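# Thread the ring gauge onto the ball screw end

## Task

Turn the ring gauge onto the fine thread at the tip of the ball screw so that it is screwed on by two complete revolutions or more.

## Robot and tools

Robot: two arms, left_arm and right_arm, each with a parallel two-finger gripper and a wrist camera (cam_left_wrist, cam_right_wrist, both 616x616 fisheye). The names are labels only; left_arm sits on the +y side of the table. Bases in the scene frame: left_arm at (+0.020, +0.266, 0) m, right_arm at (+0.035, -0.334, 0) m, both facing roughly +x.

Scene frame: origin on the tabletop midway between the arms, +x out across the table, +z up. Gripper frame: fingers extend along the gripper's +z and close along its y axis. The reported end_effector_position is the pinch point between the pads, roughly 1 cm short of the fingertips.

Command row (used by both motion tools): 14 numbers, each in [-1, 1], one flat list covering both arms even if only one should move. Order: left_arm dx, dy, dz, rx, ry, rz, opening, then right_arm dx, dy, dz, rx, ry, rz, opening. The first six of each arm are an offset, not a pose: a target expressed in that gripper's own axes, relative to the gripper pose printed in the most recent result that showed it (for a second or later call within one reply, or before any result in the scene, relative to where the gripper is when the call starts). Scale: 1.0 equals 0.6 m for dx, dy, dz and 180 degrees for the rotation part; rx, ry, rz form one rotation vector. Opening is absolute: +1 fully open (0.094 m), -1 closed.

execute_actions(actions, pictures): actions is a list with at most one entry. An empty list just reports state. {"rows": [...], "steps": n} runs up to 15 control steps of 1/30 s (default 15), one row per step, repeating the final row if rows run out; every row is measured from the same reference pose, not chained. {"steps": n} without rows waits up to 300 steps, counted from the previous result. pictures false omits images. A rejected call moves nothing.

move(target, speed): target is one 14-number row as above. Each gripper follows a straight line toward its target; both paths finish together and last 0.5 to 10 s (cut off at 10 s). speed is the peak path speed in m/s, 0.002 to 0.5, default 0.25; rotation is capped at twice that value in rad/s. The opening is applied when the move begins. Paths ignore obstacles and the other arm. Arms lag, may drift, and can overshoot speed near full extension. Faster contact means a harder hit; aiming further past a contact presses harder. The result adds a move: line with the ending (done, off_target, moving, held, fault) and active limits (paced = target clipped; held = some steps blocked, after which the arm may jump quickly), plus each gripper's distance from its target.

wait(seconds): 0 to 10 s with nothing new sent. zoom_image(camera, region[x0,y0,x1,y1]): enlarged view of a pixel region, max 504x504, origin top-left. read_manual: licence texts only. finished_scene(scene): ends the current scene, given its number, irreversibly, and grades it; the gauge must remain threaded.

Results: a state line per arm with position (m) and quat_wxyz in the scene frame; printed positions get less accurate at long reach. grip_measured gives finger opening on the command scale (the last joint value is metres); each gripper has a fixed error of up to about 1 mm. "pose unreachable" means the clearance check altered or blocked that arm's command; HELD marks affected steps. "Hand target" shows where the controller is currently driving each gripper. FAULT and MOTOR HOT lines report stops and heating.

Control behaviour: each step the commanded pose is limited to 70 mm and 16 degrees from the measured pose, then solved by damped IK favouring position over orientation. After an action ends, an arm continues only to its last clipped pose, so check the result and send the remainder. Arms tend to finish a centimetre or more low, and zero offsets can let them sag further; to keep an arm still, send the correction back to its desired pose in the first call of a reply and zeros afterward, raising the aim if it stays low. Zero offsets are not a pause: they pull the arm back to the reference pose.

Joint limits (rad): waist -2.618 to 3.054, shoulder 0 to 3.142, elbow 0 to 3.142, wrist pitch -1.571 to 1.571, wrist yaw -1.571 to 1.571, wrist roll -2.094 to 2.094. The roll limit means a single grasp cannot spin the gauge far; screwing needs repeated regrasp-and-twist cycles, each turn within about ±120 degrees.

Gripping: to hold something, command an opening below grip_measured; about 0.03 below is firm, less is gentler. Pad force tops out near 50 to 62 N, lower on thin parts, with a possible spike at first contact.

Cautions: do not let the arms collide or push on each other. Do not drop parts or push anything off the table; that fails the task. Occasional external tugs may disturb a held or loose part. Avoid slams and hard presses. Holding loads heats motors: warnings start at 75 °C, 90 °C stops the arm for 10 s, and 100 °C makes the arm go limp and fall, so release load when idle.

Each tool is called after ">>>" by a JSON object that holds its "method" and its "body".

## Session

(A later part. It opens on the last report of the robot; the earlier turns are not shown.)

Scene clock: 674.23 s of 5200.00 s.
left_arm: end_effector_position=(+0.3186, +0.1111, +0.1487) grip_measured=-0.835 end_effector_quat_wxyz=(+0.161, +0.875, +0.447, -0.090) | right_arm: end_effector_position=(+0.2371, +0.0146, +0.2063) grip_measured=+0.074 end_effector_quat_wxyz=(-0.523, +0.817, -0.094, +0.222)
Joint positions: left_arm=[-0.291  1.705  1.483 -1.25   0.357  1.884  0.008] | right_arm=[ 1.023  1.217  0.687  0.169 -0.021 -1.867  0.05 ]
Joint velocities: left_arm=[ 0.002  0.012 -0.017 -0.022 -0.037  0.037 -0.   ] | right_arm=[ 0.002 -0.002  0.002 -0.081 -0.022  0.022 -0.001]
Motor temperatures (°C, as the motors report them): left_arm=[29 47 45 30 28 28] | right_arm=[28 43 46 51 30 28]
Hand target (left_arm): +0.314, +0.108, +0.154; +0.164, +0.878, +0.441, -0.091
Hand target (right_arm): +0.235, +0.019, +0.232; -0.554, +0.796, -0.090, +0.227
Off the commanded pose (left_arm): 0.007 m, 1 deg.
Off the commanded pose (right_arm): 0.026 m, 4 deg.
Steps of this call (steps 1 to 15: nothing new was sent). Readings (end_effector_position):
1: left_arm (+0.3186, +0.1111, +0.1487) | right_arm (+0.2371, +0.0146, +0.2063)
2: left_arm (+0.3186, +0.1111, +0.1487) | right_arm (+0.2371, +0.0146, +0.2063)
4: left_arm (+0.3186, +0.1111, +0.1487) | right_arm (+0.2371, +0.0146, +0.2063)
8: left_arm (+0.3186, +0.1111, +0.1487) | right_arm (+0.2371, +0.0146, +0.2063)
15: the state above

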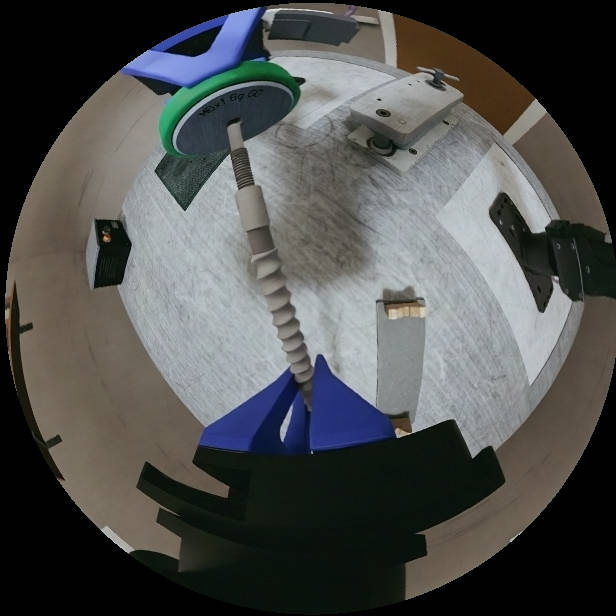

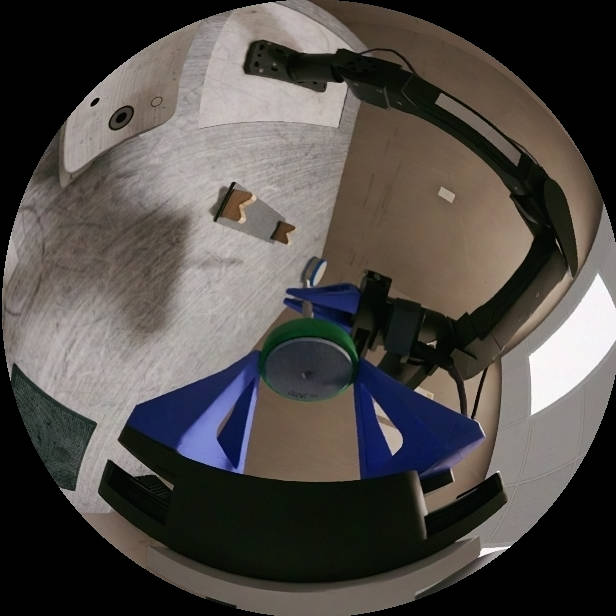

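>>> {"method": "execute_actions", "body": {"actions": [{"rows": [[-0.007,0,-0.006,0,-0.004,0.004,-0.88,0.004,-0.042,-0.01,0.024,0.002,0.002,0.04],[-0.009,0,-0.006,0,-0.005,0.004,-0.88,0.004,-0.042,-0.01,0.024,0.002,0.002,0.04],[-0.011,0,-0.006,0,-0.006,0.003,-0.88,0.004,-0.042,-0.01,0.024,0.002,0.002,0.04],[-0.013,0,-0.006,0,-0.006,0.003,-0.88,0.004,-0.042,-0.01,0.024,0.002,0.002,0.04],[-0.015,0,-0.006,0,-0.007,0.002,-0.88,0.004,-0.042,-0.01,0.024,0.002,0.002,0.04],[-0.016,0,-0.006,0,-0.007,0.002,-0.88,0.004,-0.042,-0.01,0.024,0.002,0.002,0.04]], "steps": 15}], "pictures": false}}

>>> {"method": "wait", "body": {"seconds": 0.5}}

>>> {"method": "zoom_image", "body": {"camera": "cam_left_wrist", "region": [170, 60, 300, 190]}}

>>> {"method": "zoom_image", "body": {"camera": "cam_right_wrist", "region": [250, 230, 420, 410]}}

Scene clock: 684.30 s of 5200.00 s.
left_arm: end_effector_position=(+0.3179, +0.1097, +0.1488) grip_measured=-0.835 end_effector_quat_wxyz=(+0.161, +0.876, +0.445, -0.090) | right_arm: end_effector_position=(+0.2371, +0.0146, +0.2063) grip_measured=+0.074 end_effector_quat_wxyz=(-0.523, +0.817, -0.094, +0.222)
Joint positions: left_arm=[-0.294  1.705  1.483 -1.25   0.359  1.885  0.008] | right_arm=[ 1.023  1.217  0.687  0.169 -0.021 -1.867  0.05 ]
Joint velocities: left_arm=[ 0.002 -0.017 -0.007 -0.051  0.022  0.051  0.   ] | right_arm=[-0.007  0.012  0.017 -0.007 -0.007  0.007 -0.001]
Motor temperatures (°C, as the motors report them): left_arm=[29 47 45 30 28 28] | right_arm=[28 43 46 51 30 28]
Hand target (left_arm): +0.313, +0.105, +0.155; +0.166, +0.876, +0.443, -0.099
Hand target (right_arm): +0.235, +0.019, +0.232; -0.554, +0.796, -0.090, +0.227
Off the commanded pose (left_arm): 0.009 m, 1 deg.
Off the commanded pose (right_arm): 0.026 m, 4 deg.
Steps of this call (steps 1 to 90: nothing new was sent; then 6.57 s passed at rest; steps 91 to 105: all 15 steps of this action). Readings (end_effector_position):
91: left_arm (+0.3186, +0.1111, +0.1487) | right_arm (+0.2371, +0.0146, +0.2063)
92: left_arm (+0.3186, +0.1111, +0.1487) | right_arm (+0.2371, +0.0146, +0.2063)
94: left_arm (+0.3186, +0.1111, +0.1487) | right_arm (+0.2371, +0.0146, +0.2063)
98: left_arm (+0.3184, +0.1106, +0.1487) | right_arm (+0.2371, +0.0146, +0.2063)
105: the state above

Scene clock: 684.80 s of 5200.00 s.
left_arm: end_effector_position=(+0.3179, +0.1097, +0.1488) grip_measured=-0.835 end_effector_quat_wxyz=(+0.161, +0.876, +0.445, -0.090) | right_arm: end_effector_position=(+0.2371, +0.0146, +0.2063) grip_measured=+0.074 end_effector_quat_wxyz=(-0.523, +0.817, -0.094, +0.222)
Joint positions: left_arm=[-0.294  1.705  1.483 -1.25   0.359  1.885  0.008] | right_arm=[ 1.023  1.217  0.687  0.169 -0.021 -1.867  0.05 ]
Joint velocities: left_arm=[ 0.007  0.002 -0.007 -0.007 -0.066 -0.022 -0.001] | right_arm=[-0.007 -0.007  0.002  0.007 -0.037 -0.007 -0.   ]
Motor temperatures (°C, as the motors report them): left_arm=[29 47 45 30 28 28] | right_arm=[28 43 46 51 30 28]
Hand target (left_arm): +0.313, +0.105, +0.155; +0.166, +0.876, +0.443, -0.099
Hand target (right_arm): +0.235, +0.019, +0.232; -0.554, +0.796, -0.090, +0.227
Off the commanded pose (left_arm): 0.009 m, 1 deg.
Off the commanded pose (right_arm): 0.026 m, 4 deg.
Steps of this call (steps 1 to 15: nothing new was sent). Readings (end_effector_position):
1: left_arm (+0.3179, +0.1097, +0.1488) | right_arm (+0.2371, +0.0146, +0.2063)
2: left_arm (+0.3179, +0.1097, +0.1488) | right_arm (+0.2371, +0.0146, +0.2063)
4: left_arm (+0.3179, +0.1097, +0.1488) | right_arm (+0.2371, +0.0146, +0.2063)
8: left_arm (+0.3179, +0.1097, +0.1488) | right_arm (+0.2371, +0.0146, +0.2063)
15: the state above

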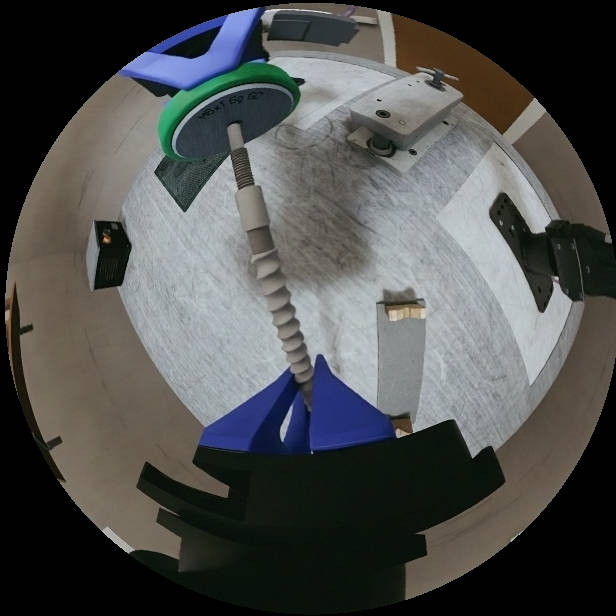

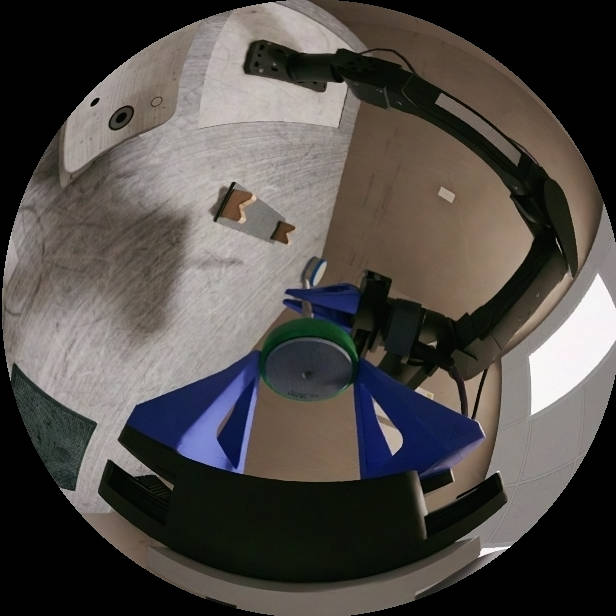

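Region (170, 60, 300, 190) of cam_left_wrist's 616x616 image, scaled by 3.877, with more detail than that image has.

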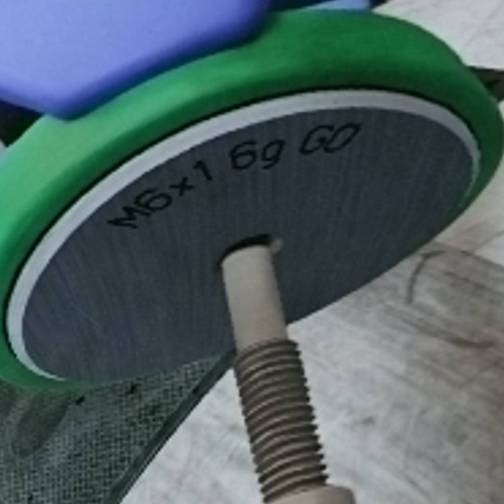

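Region (250, 230, 420, 410) of cam_right_wrist's 616x616 image, scaled by 2.800, with more detail than that image has.

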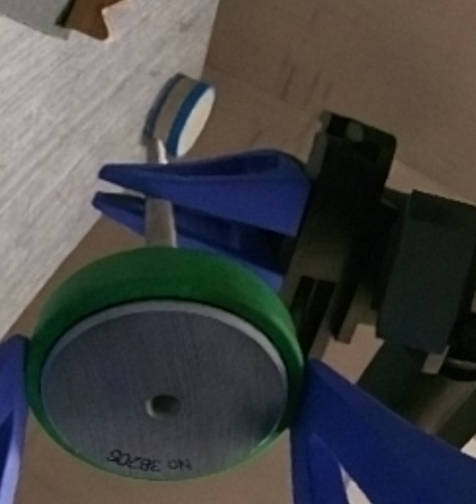

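>>> {"method": "execute_actions", "body": {"actions": [{"rows": [[-0.011,0,-0.006,0,-0.006,0.002,-0.88,0.004,-0.042,-0.01,0.024,0.002,0.002,0.04],[-0.013,0,-0.006,0,-0.007,0.002,-0.88,0.004,-0.042,-0.01,0.024,0.002,0.002,0.04],[-0.014,0,-0.006,0,-0.008,0.001,-0.88,0.004,-0.042,-0.01,0.024,0.002,0.002,0.04],[-0.015,0,-0.006,0,-0.0085,0.001,-0.88,0.004,-0.042,-0.01,0.024,0.002,0.002,0.04],[-0.017,0,-0.006,0,-0.009,0,-0.88,0.004,-0.042,-0.01,0.024,0.002,0.002,0.04],[-0.019,0,-0.006,0,-0.009,0,-0.88,0.004,-0.042,-0.01,0.024,0.002,0.002,0.04]], "steps": 15}], "pictures": false}}

>>> {"method": "wait", "body": {"seconds": 0.5}}

>>> {"method": "zoom_image", "body": {"camera": "cam_left_wrist", "region": [170, 60, 300, 190]}}

>>> {"method": "zoom_image", "body": {"camera": "cam_right_wrist", "region": [250, 230, 420, 410]}}

Scene clock: 696.07 s of 5200.00 s.
left_arm: end_effector_position=(+0.3169, +0.1075, +0.1490) grip_measured=-0.835 end_effector_quat_wxyz=(+0.162, +0.877, +0.443, -0.092) | right_arm: end_effector_position=(+0.2370, +0.0146, +0.2063) grip_measured=+0.074 end_effector_quat_wxyz=(-0.523, +0.817, -0.094, +0.222)
Joint positions: left_arm=[-0.3    1.705  1.483 -1.25   0.362  1.884  0.008] | right_arm=[ 1.023  1.217  0.687  0.169 -0.022 -1.867  0.05 ]
Joint velocities: left_arm=[ 0.012  0.002 -0.002  0.022  0.022 -0.007 -0.001] | right_arm=[ 0.022 -0.017 -0.002  0.007 -0.081  0.007 -0.001]
Motor temperatures (°C, as the motors report them): left_arm=[29 47 45 30 28 28] | right_arm=[28 43 46 52 30 28]
Hand target (left_arm): +0.311, +0.102, +0.156; +0.167, +0.875, +0.443, -0.103
Hand target (right_arm): +0.234, +0.019, +0.232; -0.554, +0.796, -0.090, +0.227
Off the commanded pose (left_arm): 0.010 m, 1 deg.
Off the commanded pose (right_arm): 0.026 m, 4 deg.
Steps of this call (steps 1 to 90: nothing new was sent; then 7.77 s passed at rest; steps 91 to 105: all 15 steps of this action). Readings (end_effector_position):
91: left_arm (+0.3179, +0.1097, +0.1488) | right_arm (+0.2371, +0.0146, +0.2063)
92: left_arm (+0.3179, +0.1096, +0.1488) | right_arm (+0.2371, +0.0146, +0.2063)
94: left_arm (+0.3178, +0.1094, +0.1489) | right_arm (+0.2371, +0.0146, +0.2063)
98: left_arm (+0.3174, +0.1087, +0.1490) | right_arm (+0.2371, +0.0146, +0.2063)
105: the state above

Scene clock: 696.57 s of 5200.00 s.
left_arm: end_effector_position=(+0.3169, +0.1075, +0.1490) grip_measured=-0.835 end_effector_quat_wxyz=(+0.162, +0.877, +0.443, -0.092) | right_arm: end_effector_position=(+0.2370, +0.0146, +0.2063) grip_measured=+0.074 end_effector_quat_wxyz=(-0.523, +0.817, -0.094, +0.222)
Joint positions: left_arm=[-0.3    1.705  1.483 -1.25   0.362  1.884  0.008] | right_arm=[ 1.023  1.217  0.687  0.169 -0.022 -1.867  0.05 ]
Joint velocities: left_arm=[ 0.012 -0.017  0.007 -0.11  -0.007  0.007 -0.001] | right_arm=[ 0.012 -0.007 -0.002  0.037 -0.007 -0.022 -0.   ]
Motor temperatures (°C, as the motors report them): left_arm=[29 47 45 30 28 28] | right_arm=[28 43 46 52 30 28]
Hand target (left_arm): +0.311, +0.102, +0.156; +0.167, +0.875, +0.443, -0.103
Hand target (right_arm): +0.234, +0.019, +0.232; -0.554, +0.796, -0.090, +0.227
Off the commanded pose (left_arm): 0.010 m, 1 deg.
Off the commanded pose (right_arm): 0.026 m, 4 deg.
Steps of this call (steps 1 to 15: nothing new was sent). Readings (end_effector_position):
1: left_arm (+0.3169, +0.1075, +0.1490) | right_arm (+0.2370, +0.0146, +0.2063)
2: left_arm (+0.3169, +0.1075, +0.1490) | right_arm (+0.2370, +0.0146, +0.2063)
4: left_arm (+0.3169, +0.1075, +0.1490) | right_arm (+0.2370, +0.0146, +0.2063)
8: left_arm (+0.3169, +0.1075, +0.1490) | right_arm (+0.2370, +0.0146, +0.2063)
15: the state above

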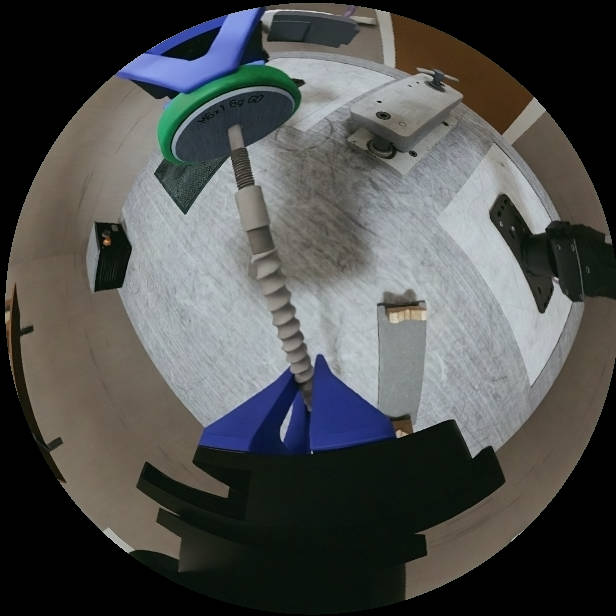

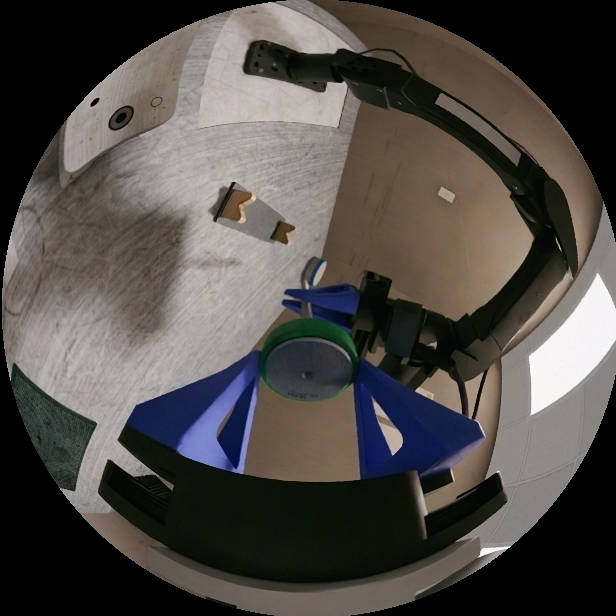

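Region (170, 60, 300, 190) of cam_left_wrist's 616x616 image, scaled by 3.877, with more detail than that image has.

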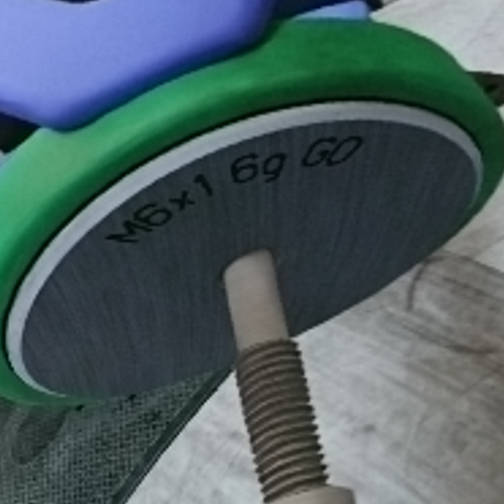

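Region (250, 230, 420, 410) of cam_right_wrist's 616x616 image, scaled by 2.800, with more detail than that image has.

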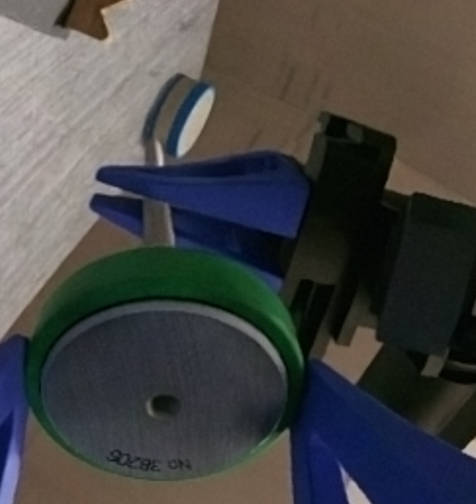

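>>> {"method": "execute_actions", "body": {"actions": [{"rows": [[-0.012,0,-0.010,0,-0.004,0,-0.88,0.004,-0.042,-0.01,0.024,0.002,0.002,0.04],[-0.013,0,-0.014,0,-0.001,0,-0.88,0.004,-0.042,-0.01,0.024,0.002,0.002,0.04],[-0.014,0.001,-0.017,0,0.002,-0.001,-0.88,0.004,-0.042,-0.01,0.024,0.002,0.002,0.04],[-0.015,0.001,-0.017,0,0.005,-0.001,-0.88,0.004,-0.042,-0.01,0.024,0.002,0.002,0.04],[-0.016,0.001,-0.014,0,0.008,-0.002,-0.88,0.004,-0.042,-0.01,0.024,0.002,0.002,0.04],[-0.017,0.001,-0.012,0,0.010,-0.002,-0.88,0.004,-0.042,-0.01,0.024,0.002,0.002,0.04],[-0.018,0.001,-0.011,0,0.010,-0.002,-0.88,0.004,-0.042,-0.01,0.024,0.002,0.002,0.04]], "steps": 15}], "pictures": false}}

>>> {"method": "wait", "body": {"seconds": 0.5}}

>>> {"method": "zoom_image", "body": {"camera": "cam_left_wrist", "region": [170, 60, 300, 190]}}

>>> {"method": "zoom_image", "body": {"camera": "cam_right_wrist", "region": [250, 230, 420, 410]}}

Scene clock: 711.43 s of 5200.00 s.
left_arm: end_effector_position=(+0.3141, +0.1065, +0.1464) grip_measured=-0.835 end_effector_quat_wxyz=(+0.143, +0.878, +0.449, -0.083) | right_arm: end_effector_position=(+0.2358, +0.0130, +0.2012) grip_measured=+0.074 end_effector_quat_wxyz=(-0.515, +0.823, -0.094, +0.218)
Joint positions: left_arm=[-0.327  1.705  1.483 -1.254  0.32   1.85   0.008] | right_arm=[ 1.023  1.217  0.687  0.147 -0.023 -1.867  0.05 ]
Joint velocities: left_arm=[ 0.007 -0.002 -0.002  0.007 -0.037 -0.066 -0.   ] | right_arm=[ 0.007 -0.007  0.007 -0.095 -0.095 -0.022  0.   ]
Motor temperatures (°C, as the motors report them): left_arm=[29 47 45 30 28 28] | right_arm=[28 43 46 52 30 28]
Hand target (left_arm): +0.311, +0.102, +0.158; +0.155, +0.877, +0.448, -0.080
Hand target (right_arm): +0.234, +0.018, +0.232; -0.554, +0.796, -0.090, +0.227
Off the commanded pose (left_arm): 0.013 m, 1 deg.
Off the commanded pose (right_arm): 0.031 m, 6 deg.
Steps of this call (steps 1 to 90: nothing new was sent; then 11.37 s passed at rest; steps 91 to 105: all 15 steps of this action). Readings (end_effector_position):
91: left_arm (+0.3168, +0.1076, +0.1490) | right_arm (+0.2370, +0.0146, +0.2063)
92: left_arm (+0.3166, +0.1077, +0.1489) | right_arm (+0.2370, +0.0146, +0.2063)
94: left_arm (+0.3159, +0.1079, +0.1485) | right_arm (+0.2369, +0.0147, +0.2063)
98: left_arm (+0.3143, +0.1063, +0.1471) | right_arm (+0.2362, +0.0136, +0.2030)
105: the state above

Scene clock: 711.93 s of 5200.00 s.
left_arm: end_effector_position=(+0.3140, +0.1065, +0.1464) grip_measured=-0.835 end_effector_quat_wxyz=(+0.143, +0.878, +0.449, -0.083) | right_arm: end_effector_position=(+0.2359, +0.0130, +0.2011) grip_measured=+0.074 end_effector_quat_wxyz=(-0.515, +0.824, -0.094, +0.218)
Joint positions: left_arm=[-0.327  1.705  1.483 -1.254  0.32   1.849  0.008] | right_arm=[ 1.023  1.217  0.687  0.146 -0.023 -1.867  0.05 ]
Joint velocities: left_arm=[-0.012  0.012  0.012 -0.007 -0.051  0.007  0.001] | right_arm=[ 0.002 -0.002 -0.002  0.007  0.022 -0.066  0.001]
Motor temperatures (°C, as the motors report them): left_arm=[29 47 45 30 28 28] | right_arm=[28 43 46 52 30 28]
Hand target (left_arm): +0.311, +0.101, +0.158; +0.155, +0.877, +0.448, -0.080
Hand target (right_arm): +0.234, +0.018, +0.232; -0.554, +0.796, -0.090, +0.227
Off the commanded pose (left_arm): 0.013 m, 1 deg.
Off the commanded pose (right_arm): 0.031 m, 6 deg.
Steps of this call (steps 1 to 15: nothing new was sent). Readings (end_effector_position):
1: left_arm (+0.3141, +0.1065, +0.1464) | right_arm (+0.2358, +0.0130, +0.2012)
2: left_arm (+0.3140, +0.1064, +0.1464) | right_arm (+0.2358, +0.0130, +0.2012)
4: left_arm (+0.3140, +0.1065, +0.1464) | right_arm (+0.2358, +0.0130, +0.2012)
8: left_arm (+0.3140, +0.1065, +0.1464) | right_arm (+0.2358, +0.0130, +0.2011)
15: the state above

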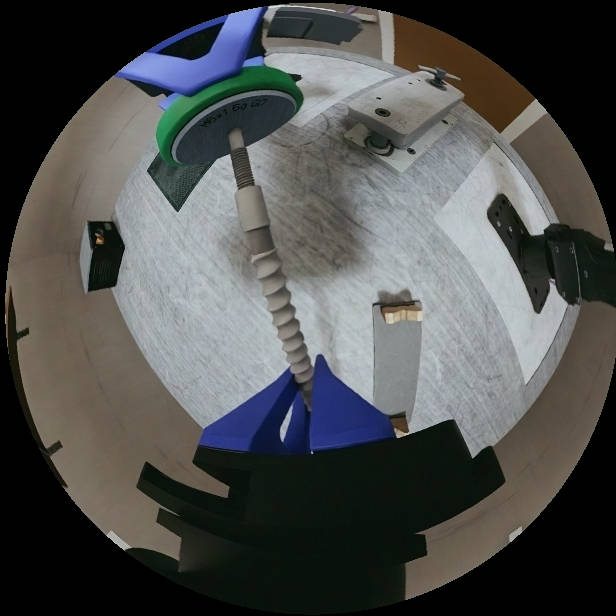

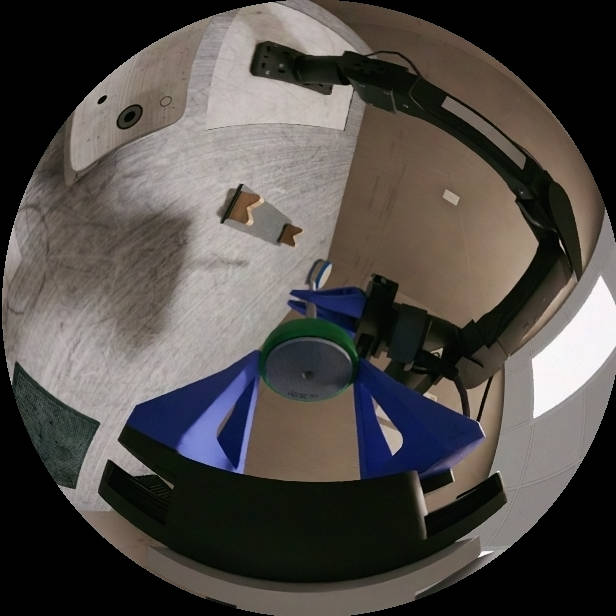

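Region (170, 60, 300, 190) of cam_left_wrist's 616x616 image, scaled by 3.877, with more detail than that image has.

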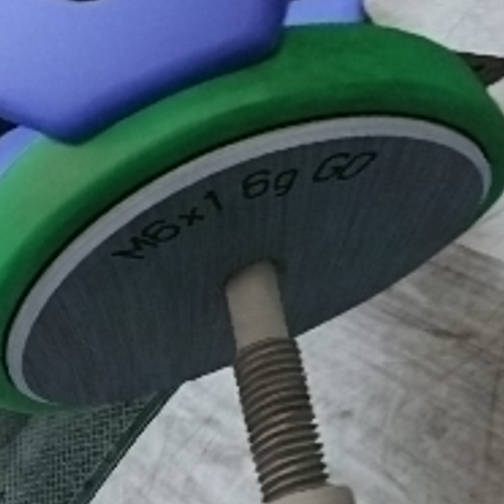

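Region (250, 230, 420, 410) of cam_right_wrist's 616x616 image, scaled by 2.800, with more detail than that image has.

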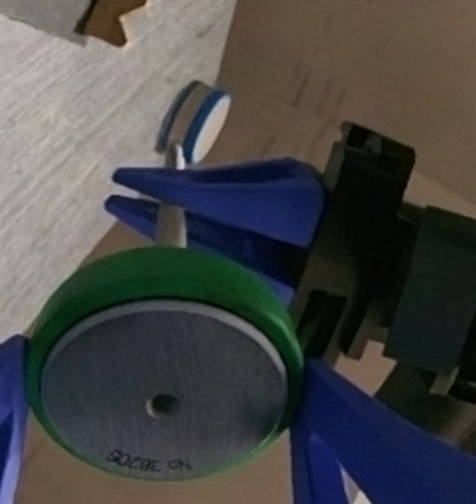

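>>> {"method": "execute_actions", "body": {"actions": [{"rows": [[-0.008,0,-0.008,0,0,0,-0.88,0.004,-0.046,-0.01,0.028,0.002,0.002,0.04],[-0.009,0,-0.008,0,-0.004,0,-0.88,0.004,-0.046,-0.01,0.028,0.002,0.002,0.04],[-0.010,0,-0.008,0,-0.007,0,-0.88,0.004,-0.046,-0.01,0.028,0.002,0.002,0.04],[-0.012,0,-0.008,0,-0.010,0,-0.88,0.004,-0.046,-0.01,0.028,0.002,0.002,0.04],[-0.014,0,-0.008,0,-0.012,0,-0.88,0.004,-0.046,-0.01,0.028,0.002,0.002,0.04],[-0.016,0,-0.008,0,-0.014,0,-0.88,0.004,-0.046,-0.01,0.028,0.002,0.002,0.04]], "steps": 15}], "pictures": false}}

>>> {"method": "wait", "body": {"seconds": 0.5}}

>>> {"method": "zoom_image", "body": {"camera": "cam_left_wrist", "region": [170, 60, 300, 190]}}

>>> {"method": "zoom_image", "body": {"camera": "cam_right_wrist", "region": [250, 230, 420, 410]}}

Scene clock: 725.77 s of 5200.00 s.
left_arm: end_effector_position=(+0.3135, +0.1065, +0.1464) grip_measured=-0.835 end_effector_quat_wxyz=(+0.143, +0.878, +0.449, -0.084) | right_arm: end_effector_position=(+0.2357, +0.0130, +0.2009) grip_measured=+0.074 end_effector_quat_wxyz=(-0.515, +0.824, -0.094, +0.218)
Joint positions: left_arm=[-0.327  1.705  1.483 -1.256  0.32   1.849  0.008] | right_arm=[ 1.023  1.217  0.687  0.145 -0.023 -1.867  0.05 ]
Joint velocities: left_arm=[ 0.007 -0.022  0.007 -0.066 -0.081 -0.095 -0.   ] | right_arm=[-0.017 -0.002  0.007 -0.051 -0.037 -0.007 -0.001]
Motor temperatures (°C, as the motors report them): left_arm=[29 49 45 30 28 28] | right_arm=[28 43 46 53 30 28]
Hand target (left_arm): +0.309, +0.101, +0.154; +0.153, +0.876, +0.446, -0.102
Hand target (right_arm): +0.233, +0.019, +0.229; -0.551, +0.799, -0.089, +0.223
Off the commanded pose (left_arm): 0.010 m, 2 deg.
Off the commanded pose (right_arm): 0.029 m, 5 deg.
Steps of this call (steps 1 to 90: nothing new was sent; then 10.33 s passed at rest; steps 91 to 105: all 15 steps of this action). Readings (end_effector_position):
91: left_arm (+0.3140, +0.1066, +0.1463) | right_arm (+0.2358, +0.0129, +0.2010)
92: left_arm (+0.3139, +0.1067, +0.1463) | right_arm (+0.2358, +0.0129, +0.2009)
94: left_arm (+0.3136, +0.1066, +0.1463) | right_arm (+0.2358, +0.0129, +0.2009)
98: left_arm (+0.3135, +0.1065, +0.1464) | right_arm (+0.2358, +0.0129, +0.2009)
105: the state above

Scene clock: 726.27 s of 5200.00 s.
left_arm: end_effector_position=(+0.3135, +0.1065, +0.1464) grip_measured=-0.835 end_effector_quat_wxyz=(+0.143, +0.878, +0.449, -0.084) | right_arm: end_effector_position=(+0.2357, +0.0130, +0.2009) grip_measured=+0.074 end_effector_quat_wxyz=(-0.515, +0.824, -0.094, +0.218)
Joint positions: left_arm=[-0.327  1.705  1.483 -1.256  0.32   1.849  0.008] | right_arm=[ 1.023  1.217  0.687  0.145 -0.023 -1.867  0.05 ]
Joint velocities: left_arm=[ 0.017  0.002  0.017  0.007 -0.007 -0.022 -0.   ] | right_arm=[-0.007  0.012 -0.007 -0.007  0.051 -0.066  0.001]
Motor temperatures (°C, as the motors report them): left_arm=[29 48 45 30 28 28] | right_arm=[28 43 46 53 30 28]
Hand target (left_arm): +0.309, +0.101, +0.154; +0.153, +0.876, +0.446, -0.102
Hand target (right_arm): +0.233, +0.019, +0.229; -0.551, +0.799, -0.089, +0.223
Off the commanded pose (left_arm): 0.010 m, 2 deg.
Off the commanded pose (right_arm): 0.029 m, 5 deg.
Steps of this call (steps 1 to 15: nothing new was sent). Readings (end_effector_position):
1: left_arm (+0.3135, +0.1065, +0.1464) | right_arm (+0.2357, +0.0130, +0.2009)
2: left_arm (+0.3135, +0.1065, +0.1464) | right_arm (+0.2357, +0.0130, +0.2009)
4: left_arm (+0.3135, +0.1065, +0.1464) | right_arm (+0.2357, +0.0130, +0.2009)
8: left_arm (+0.3135, +0.1065, +0.1464) | right_arm (+0.2357, +0.0130, +0.2009)
15: the state above

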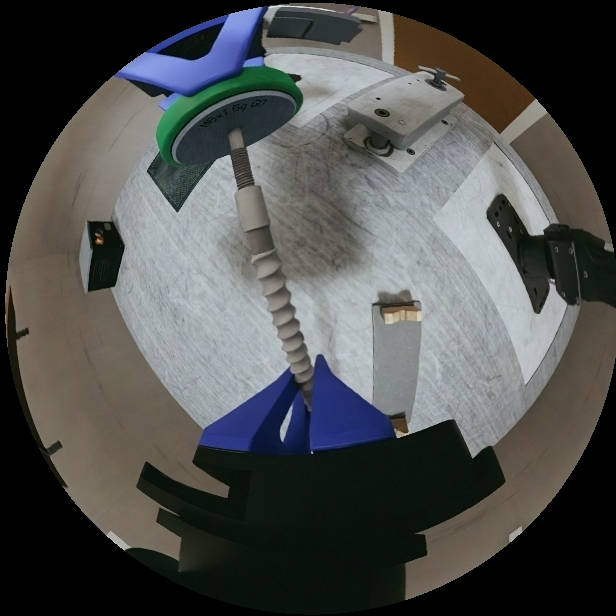

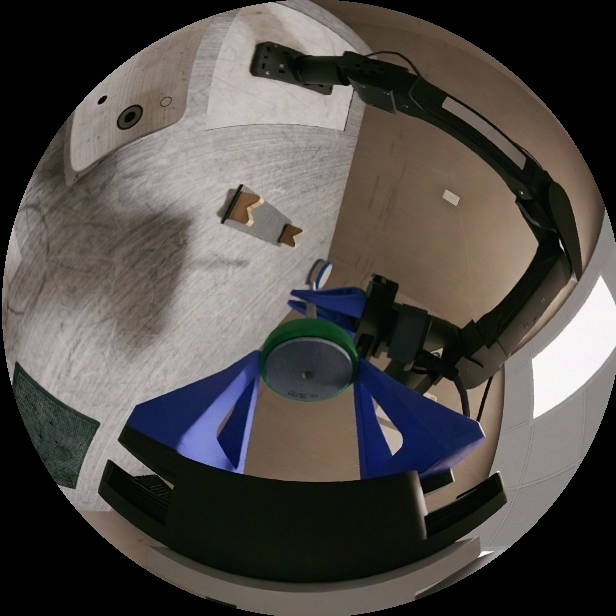

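Region (170, 60, 300, 190) of cam_left_wrist's 616x616 image, scaled by 3.877, with more detail than that image has.

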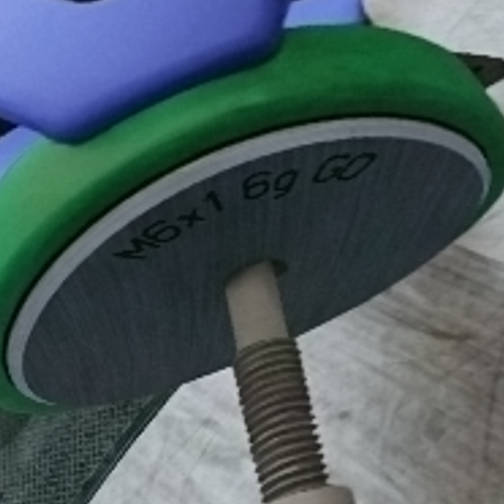

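Region (250, 230, 420, 410) of cam_right_wrist's 616x616 image, scaled by 2.800, with more detail than that image has.

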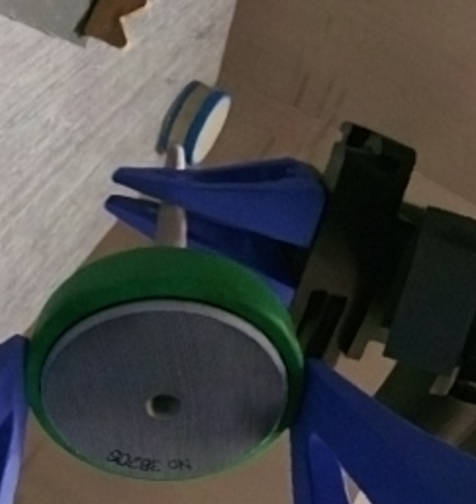

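>>> {"method": "execute_actions", "body": {"actions": [{"rows": [[-0.016,0,-0.008,0,-0.014,0,-0.88,0.004,-0.047,-0.01,0.029,0.002,0.002,0.04],[-0.017,0,-0.008,0,-0.015,0,-0.88,0.004,-0.049,-0.01,0.030,0.002,0.002,0.04],[-0.018,0,-0.008,0,-0.016,0,-0.88,0.004,-0.051,-0.01,0.031,0.002,0.002,0.04],[-0.019,0,-0.008,0,-0.017,0,-0.88,0.004,-0.052,-0.01,0.032,0.002,0.002,0.04],[-0.020,0,-0.008,0,-0.018,0,-0.88,0.004,-0.053,-0.01,0.033,0.002,0.002,0.04],[-0.021,0,-0.008,0,-0.019,0,-0.88,0.004,-0.054,-0.01,0.034,0.002,0.002,0.04],[-0.022,0,-0.008,0,-0.020,0,-0.88,0.004,-0.055,-0.01,0.035,0.002,0.002,0.04]], "steps": 15}], "pictures": false}}

>>> {"method": "wait", "body": {"seconds": 0.5}}

>>> {"method": "zoom_image", "body": {"camera": "cam_left_wrist", "region": [170, 60, 300, 190]}}

>>> {"method": "zoom_image", "body": {"camera": "cam_right_wrist", "region": [250, 230, 420, 410]}}

Scene clock: 739.03 s of 5200.00 s.
left_arm: end_effector_position=(+0.3125, +0.1067, +0.1463) grip_measured=-0.835 end_effector_quat_wxyz=(+0.141, +0.878, +0.450, -0.086) | right_arm: end_effector_position=(+0.2352, +0.0133, +0.2010) grip_measured=+0.074 end_effector_quat_wxyz=(-0.515, +0.824, -0.093, +0.216)
Joint positions: left_arm=[-0.327  1.705  1.483 -1.26   0.321  1.849  0.008] | right_arm=[ 1.023  1.217  0.687  0.145 -0.027 -1.866  0.05 ]
Joint velocities: left_arm=[-0.017  0.002  0.002 -0.022 -0.037 -0.022 -0.   ] | right_arm=[-0.002 -0.002  0.017 -0.066 -0.037 -0.037 -0.001]
Motor temperatures (°C, as the motors report them): left_arm=[29 47 46 30 28 28] | right_arm=[28 43 46 54 30 28]
Hand target (left_arm): +0.306, +0.098, +0.155; +0.157, +0.875, +0.445, -0.111
Hand target (right_arm): +0.233, +0.020, +0.233; -0.559, +0.794, -0.086, +0.224
Off the commanded pose (left_arm): 0.014 m, 4 deg.
Off the commanded pose (right_arm): 0.033 m, 6 deg.
Steps of this call (steps 1 to 90: nothing new was sent; then 9.27 s passed at rest; steps 91 to 105: all 15 steps of this action). Readings (end_effector_position):
91: left_arm (+0.3134, +0.1066, +0.1464) | right_arm (+0.2357, +0.0130, +0.2009)
92: left_arm (+0.3133, +0.1065, +0.1464) | right_arm (+0.2356, +0.0130, +0.2009)
94: left_arm (+0.3131, +0.1066, +0.1464) | right_arm (+0.2355, +0.0131, +0.2009)
98: left_arm (+0.3127, +0.1066, +0.1463) | right_arm (+0.2353, +0.0132, +0.2010)
105: the state above

Scene clock: 739.53 s of 5200.00 s.
left_arm: end_effector_position=(+0.3125, +0.1067, +0.1463) grip_measured=-0.835 end_effector_quat_wxyz=(+0.141, +0.878, +0.450, -0.086) | right_arm: end_effector_position=(+0.2351, +0.0133, +0.2010) grip_measured=+0.074 end_effector_quat_wxyz=(-0.516, +0.824, -0.093, +0.216)
Joint positions: left_arm=[-0.327  1.705  1.483 -1.26   0.321  1.849  0.008] | right_arm=[ 1.023  1.217  0.687  0.145 -0.027 -1.866  0.05 ]
Joint velocities: left_arm=[-0.002  0.017 -0.012  0.007 -0.051 -0.007 -0.   ] | right_arm=[ 0.007  0.022 -0.007 -0.007 -0.007  0.022  0.   ]
Motor temperatures (°C, as the motors report them): left_arm=[29 47 46 30 28 28] | right_arm=[28 43 46 54 30 28]
Hand target (left_arm): +0.306, +0.098, +0.155; +0.157, +0.875, +0.445, -0.111
Hand target (right_arm): +0.233, +0.020, +0.233; -0.559, +0.794, -0.087, +0.224
Off the commanded pose (left_arm): 0.014 m, 4 deg.
Off the commanded pose (right_arm): 0.033 m, 6 deg.
Steps of this call (steps 1 to 15: nothing new was sent). Readings (end_effector_position):
1: left_arm (+0.3125, +0.1067, +0.1463) | right_arm (+0.2351, +0.0133, +0.2010)
2: left_arm (+0.3125, +0.1067, +0.1463) | right_arm (+0.2351, +0.0133, +0.2010)
4: left_arm (+0.3125, +0.1067, +0.1463) | right_arm (+0.2351, +0.0133, +0.2010)
8: left_arm (+0.3125, +0.1067, +0.1463) | right_arm (+0.2351, +0.0133, +0.2010)
15: the state above

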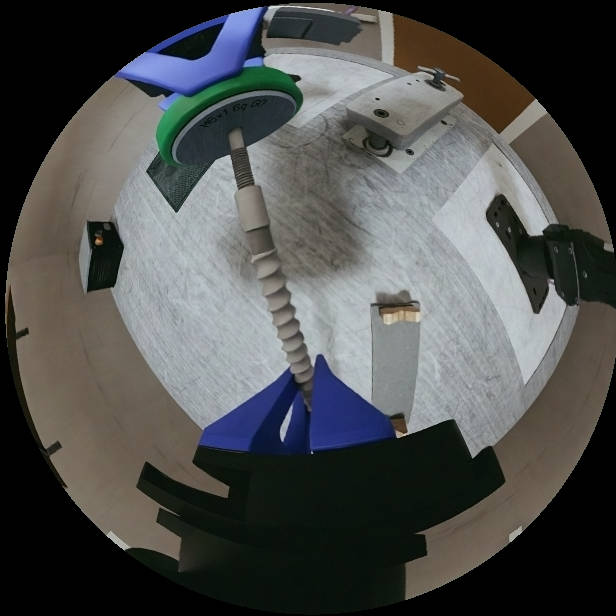

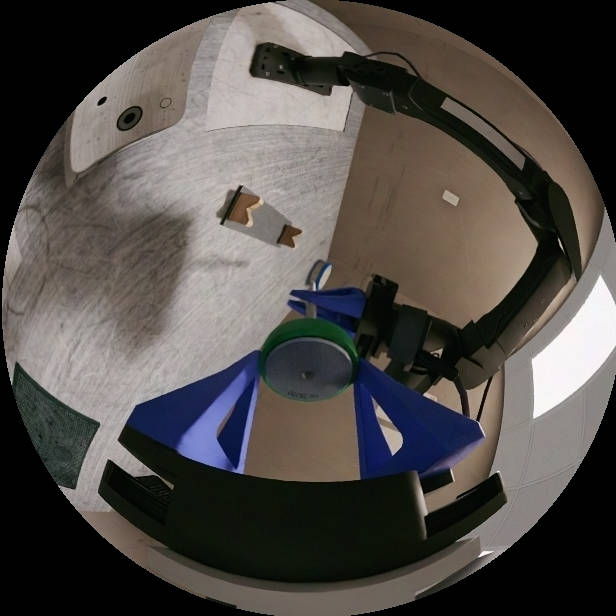

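Region (170, 60, 300, 190) of cam_left_wrist's 616x616 image, scaled by 3.877, with more detail than that image has.

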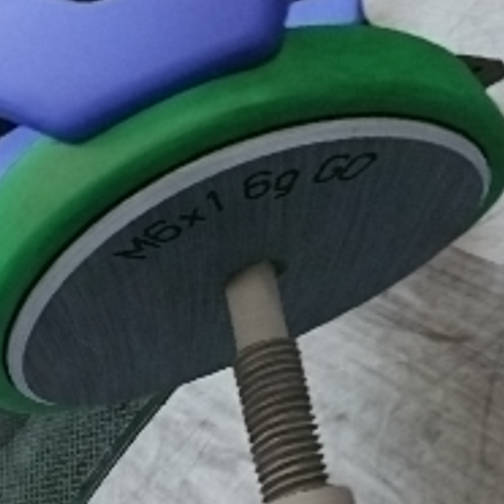

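Region (250, 230, 420, 410) of cam_right_wrist's 616x616 image, scaled by 2.800, with more detail than that image has.

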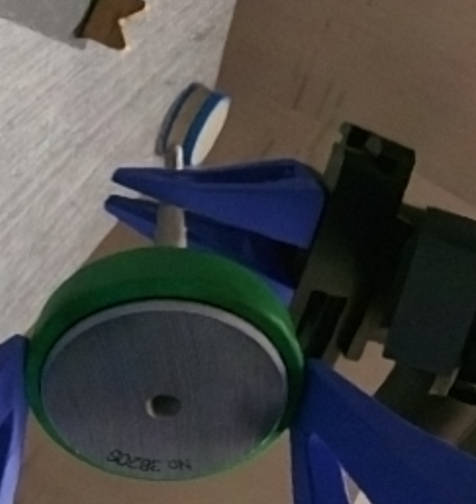

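>>> {"method": "execute_actions", "body": {"actions": [{"rows": [[-0.016,0,-0.008,0,-0.017,0,-0.88,0.004,-0.05,-0.01,0.031,0.002,0.002,0.04],[-0.012,0,-0.008,0,-0.016,0,-0.88,0.004,-0.05,-0.01,0.031,0.002,0.002,0.04],[-0.008,0,-0.008,0,-0.016,0,-0.88,0.004,-0.05,-0.01,0.031,0.002,0.002,0.04],[-0.004,0,-0.008,0,-0.016,0,-0.88,0.004,-0.05,-0.01,0.031,0.002,0.002,0.04],[-0.002,0,-0.008,0,-0.016,0,-0.88,0.004,-0.05,-0.01,0.031,0.002,0.002,0.04],[0,0,-0.008,0,-0.016,0,-0.88,0.004,-0.05,-0.01,0.031,0.002,0.002,0.04]], "steps": 15}], "pictures": false}}

>>> {"method": "wait", "body": {"seconds": 0.5}}

>>> {"method": "zoom_image", "body": {"camera": "cam_left_wrist", "region": [170, 60, 300, 190]}}

>>> {"method": "zoom_image", "body": {"camera": "cam_right_wrist", "region": [250, 230, 420, 410]}}

Scene clock: 749.80 s of 5200.00 s.
left_arm: end_effector_position=(+0.3126, +0.1096, +0.1477) grip_measured=-0.835 end_effector_quat_wxyz=(+0.149, +0.876, +0.449, -0.095) | right_arm: end_effector_position=(+0.2348, +0.0151, +0.2045) grip_measured=+0.074 end_effector_quat_wxyz=(-0.522, +0.820, -0.091, +0.216)
Joint positions: left_arm=[-0.305  1.705  1.483 -1.268  0.347  1.871  0.008] | right_arm=[ 1.023  1.217  0.687  0.161 -0.034 -1.866  0.05 ]
Joint velocities: left_arm=[-0.007  0.012  0.022  0.007  0.037  0.051  0.001] | right_arm=[ 0.007  0.002  0.022  0.007 -0.007 -0.022 -0.   ]
Motor temperatures (°C, as the motors report them): left_arm=[29 47 46 30 29 28] | right_arm=[28 43 46 55 30 28]
Hand target (left_arm): +0.313, +0.108, +0.151; +0.153, +0.875, +0.447, -0.107
Hand target (right_arm): +0.233, +0.020, +0.230; -0.555, +0.797, -0.087, +0.222
Off the commanded pose (left_arm): 0.003 m, 2 deg.
Off the commanded pose (right_arm): 0.027 m, 5 deg.
Steps of this call (steps 1 to 90: nothing new was sent; then 6.77 s passed at rest; steps 91 to 105: all 15 steps of this action). Readings (end_effector_position):
91: left_arm (+0.3126, +0.1069, +0.1463) | right_arm (+0.2351, +0.0133, +0.2010)
92: left_arm (+0.3126, +0.1072, +0.1464) | right_arm (+0.2350, +0.0133, +0.2010)
94: left_arm (+0.3124, +0.1076, +0.1467) | right_arm (+0.2350, +0.0137, +0.2017)
98: left_arm (+0.3125, +0.1092, +0.1475) | right_arm (+0.2350, +0.0147, +0.2039)
105: the state above

Scene clock: 750.30 s of 5200.00 s.
left_arm: end_effector_position=(+0.3126, +0.1095, +0.1477) grip_measured=-0.835 end_effector_quat_wxyz=(+0.150, +0.876, +0.448, -0.095) | right_arm: end_effector_position=(+0.2346, +0.0152, +0.2045) grip_measured=+0.074 end_effector_quat_wxyz=(-0.523, +0.820, -0.090, +0.216)
Joint positions: left_arm=[-0.305  1.705  1.483 -1.268  0.347  1.873  0.008] | right_arm=[ 1.023  1.217  0.687  0.161 -0.035 -1.866  0.05 ]
Joint velocities: left_arm=[-0.002  0.007 -0.007  0.037 -0.037  0.037  0.   ] | right_arm=[ 0.007 -0.012  0.017 -0.007  0.066 -0.051 -0.001]
Motor temperatures (°C, as the motors report them): left_arm=[29 47 46 30 29 28] | right_arm=[28 43 46 55 30 28]
Hand target (left_arm): +0.313, +0.108, +0.151; +0.153, +0.875, +0.446, -0.107
Hand target (right_arm): +0.233, +0.020, +0.230; -0.555, +0.797, -0.087, +0.222
Off the commanded pose (left_arm): 0.003 m, 2 deg.
Off the commanded pose (right_arm): 0.027 m, 5 deg.
Steps of this call (steps 1 to 15: nothing new was sent). Readings (end_effector_position):
1: left_arm (+0.3126, +0.1096, +0.1477) | right_arm (+0.2347, +0.0151, +0.2045)
2: left_arm (+0.3126, +0.1096, +0.1477) | right_arm (+0.2346, +0.0152, +0.2045)
4: left_arm (+0.3126, +0.1096, +0.1477) | right_arm (+0.2346, +0.0152, +0.2045)
8: left_arm (+0.3126, +0.1095, +0.1477) | right_arm (+0.2346, +0.0152, +0.2045)
15: the state above

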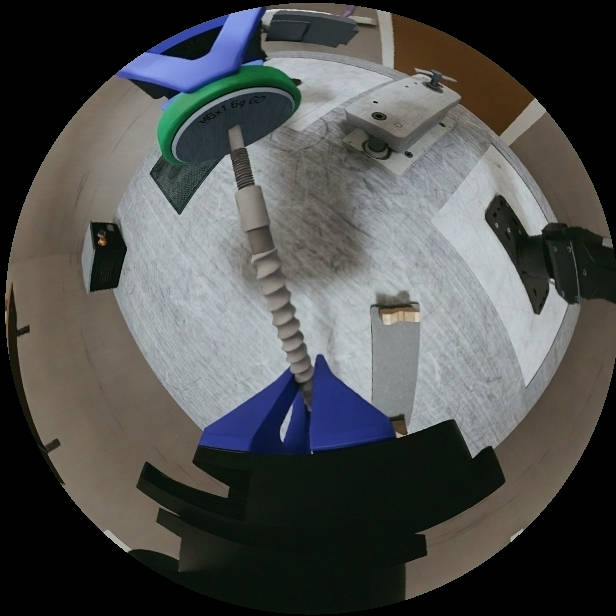

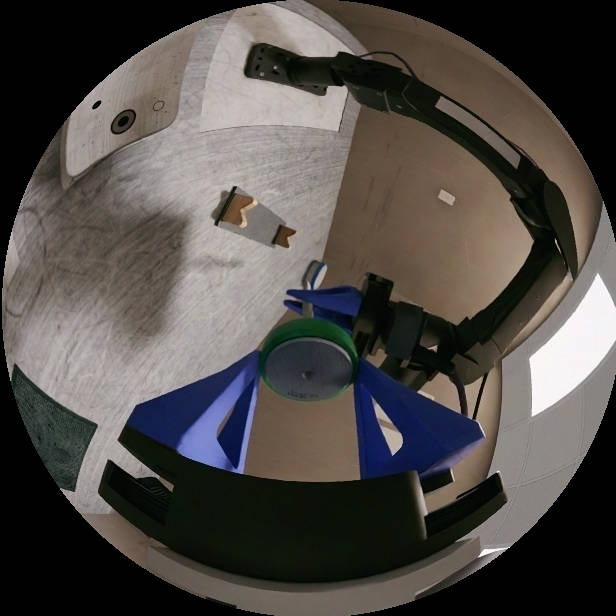

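Region (170, 60, 300, 190) of cam_left_wrist's 616x616 image, scaled by 3.877, with more detail than that image has.

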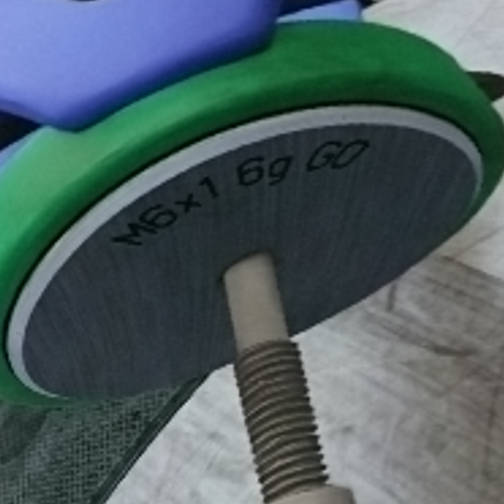

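Region (250, 230, 420, 410) of cam_right_wrist's 616x616 image, scaled by 2.800, with more detail than that image has.

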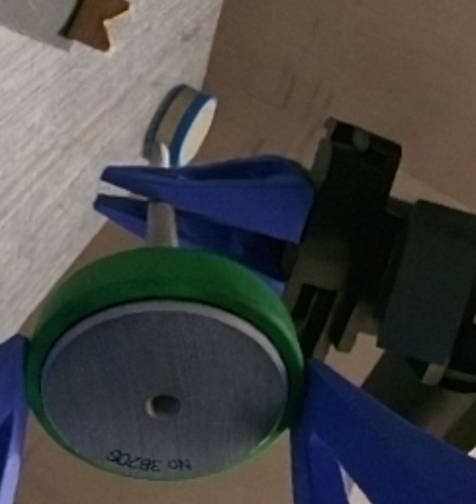

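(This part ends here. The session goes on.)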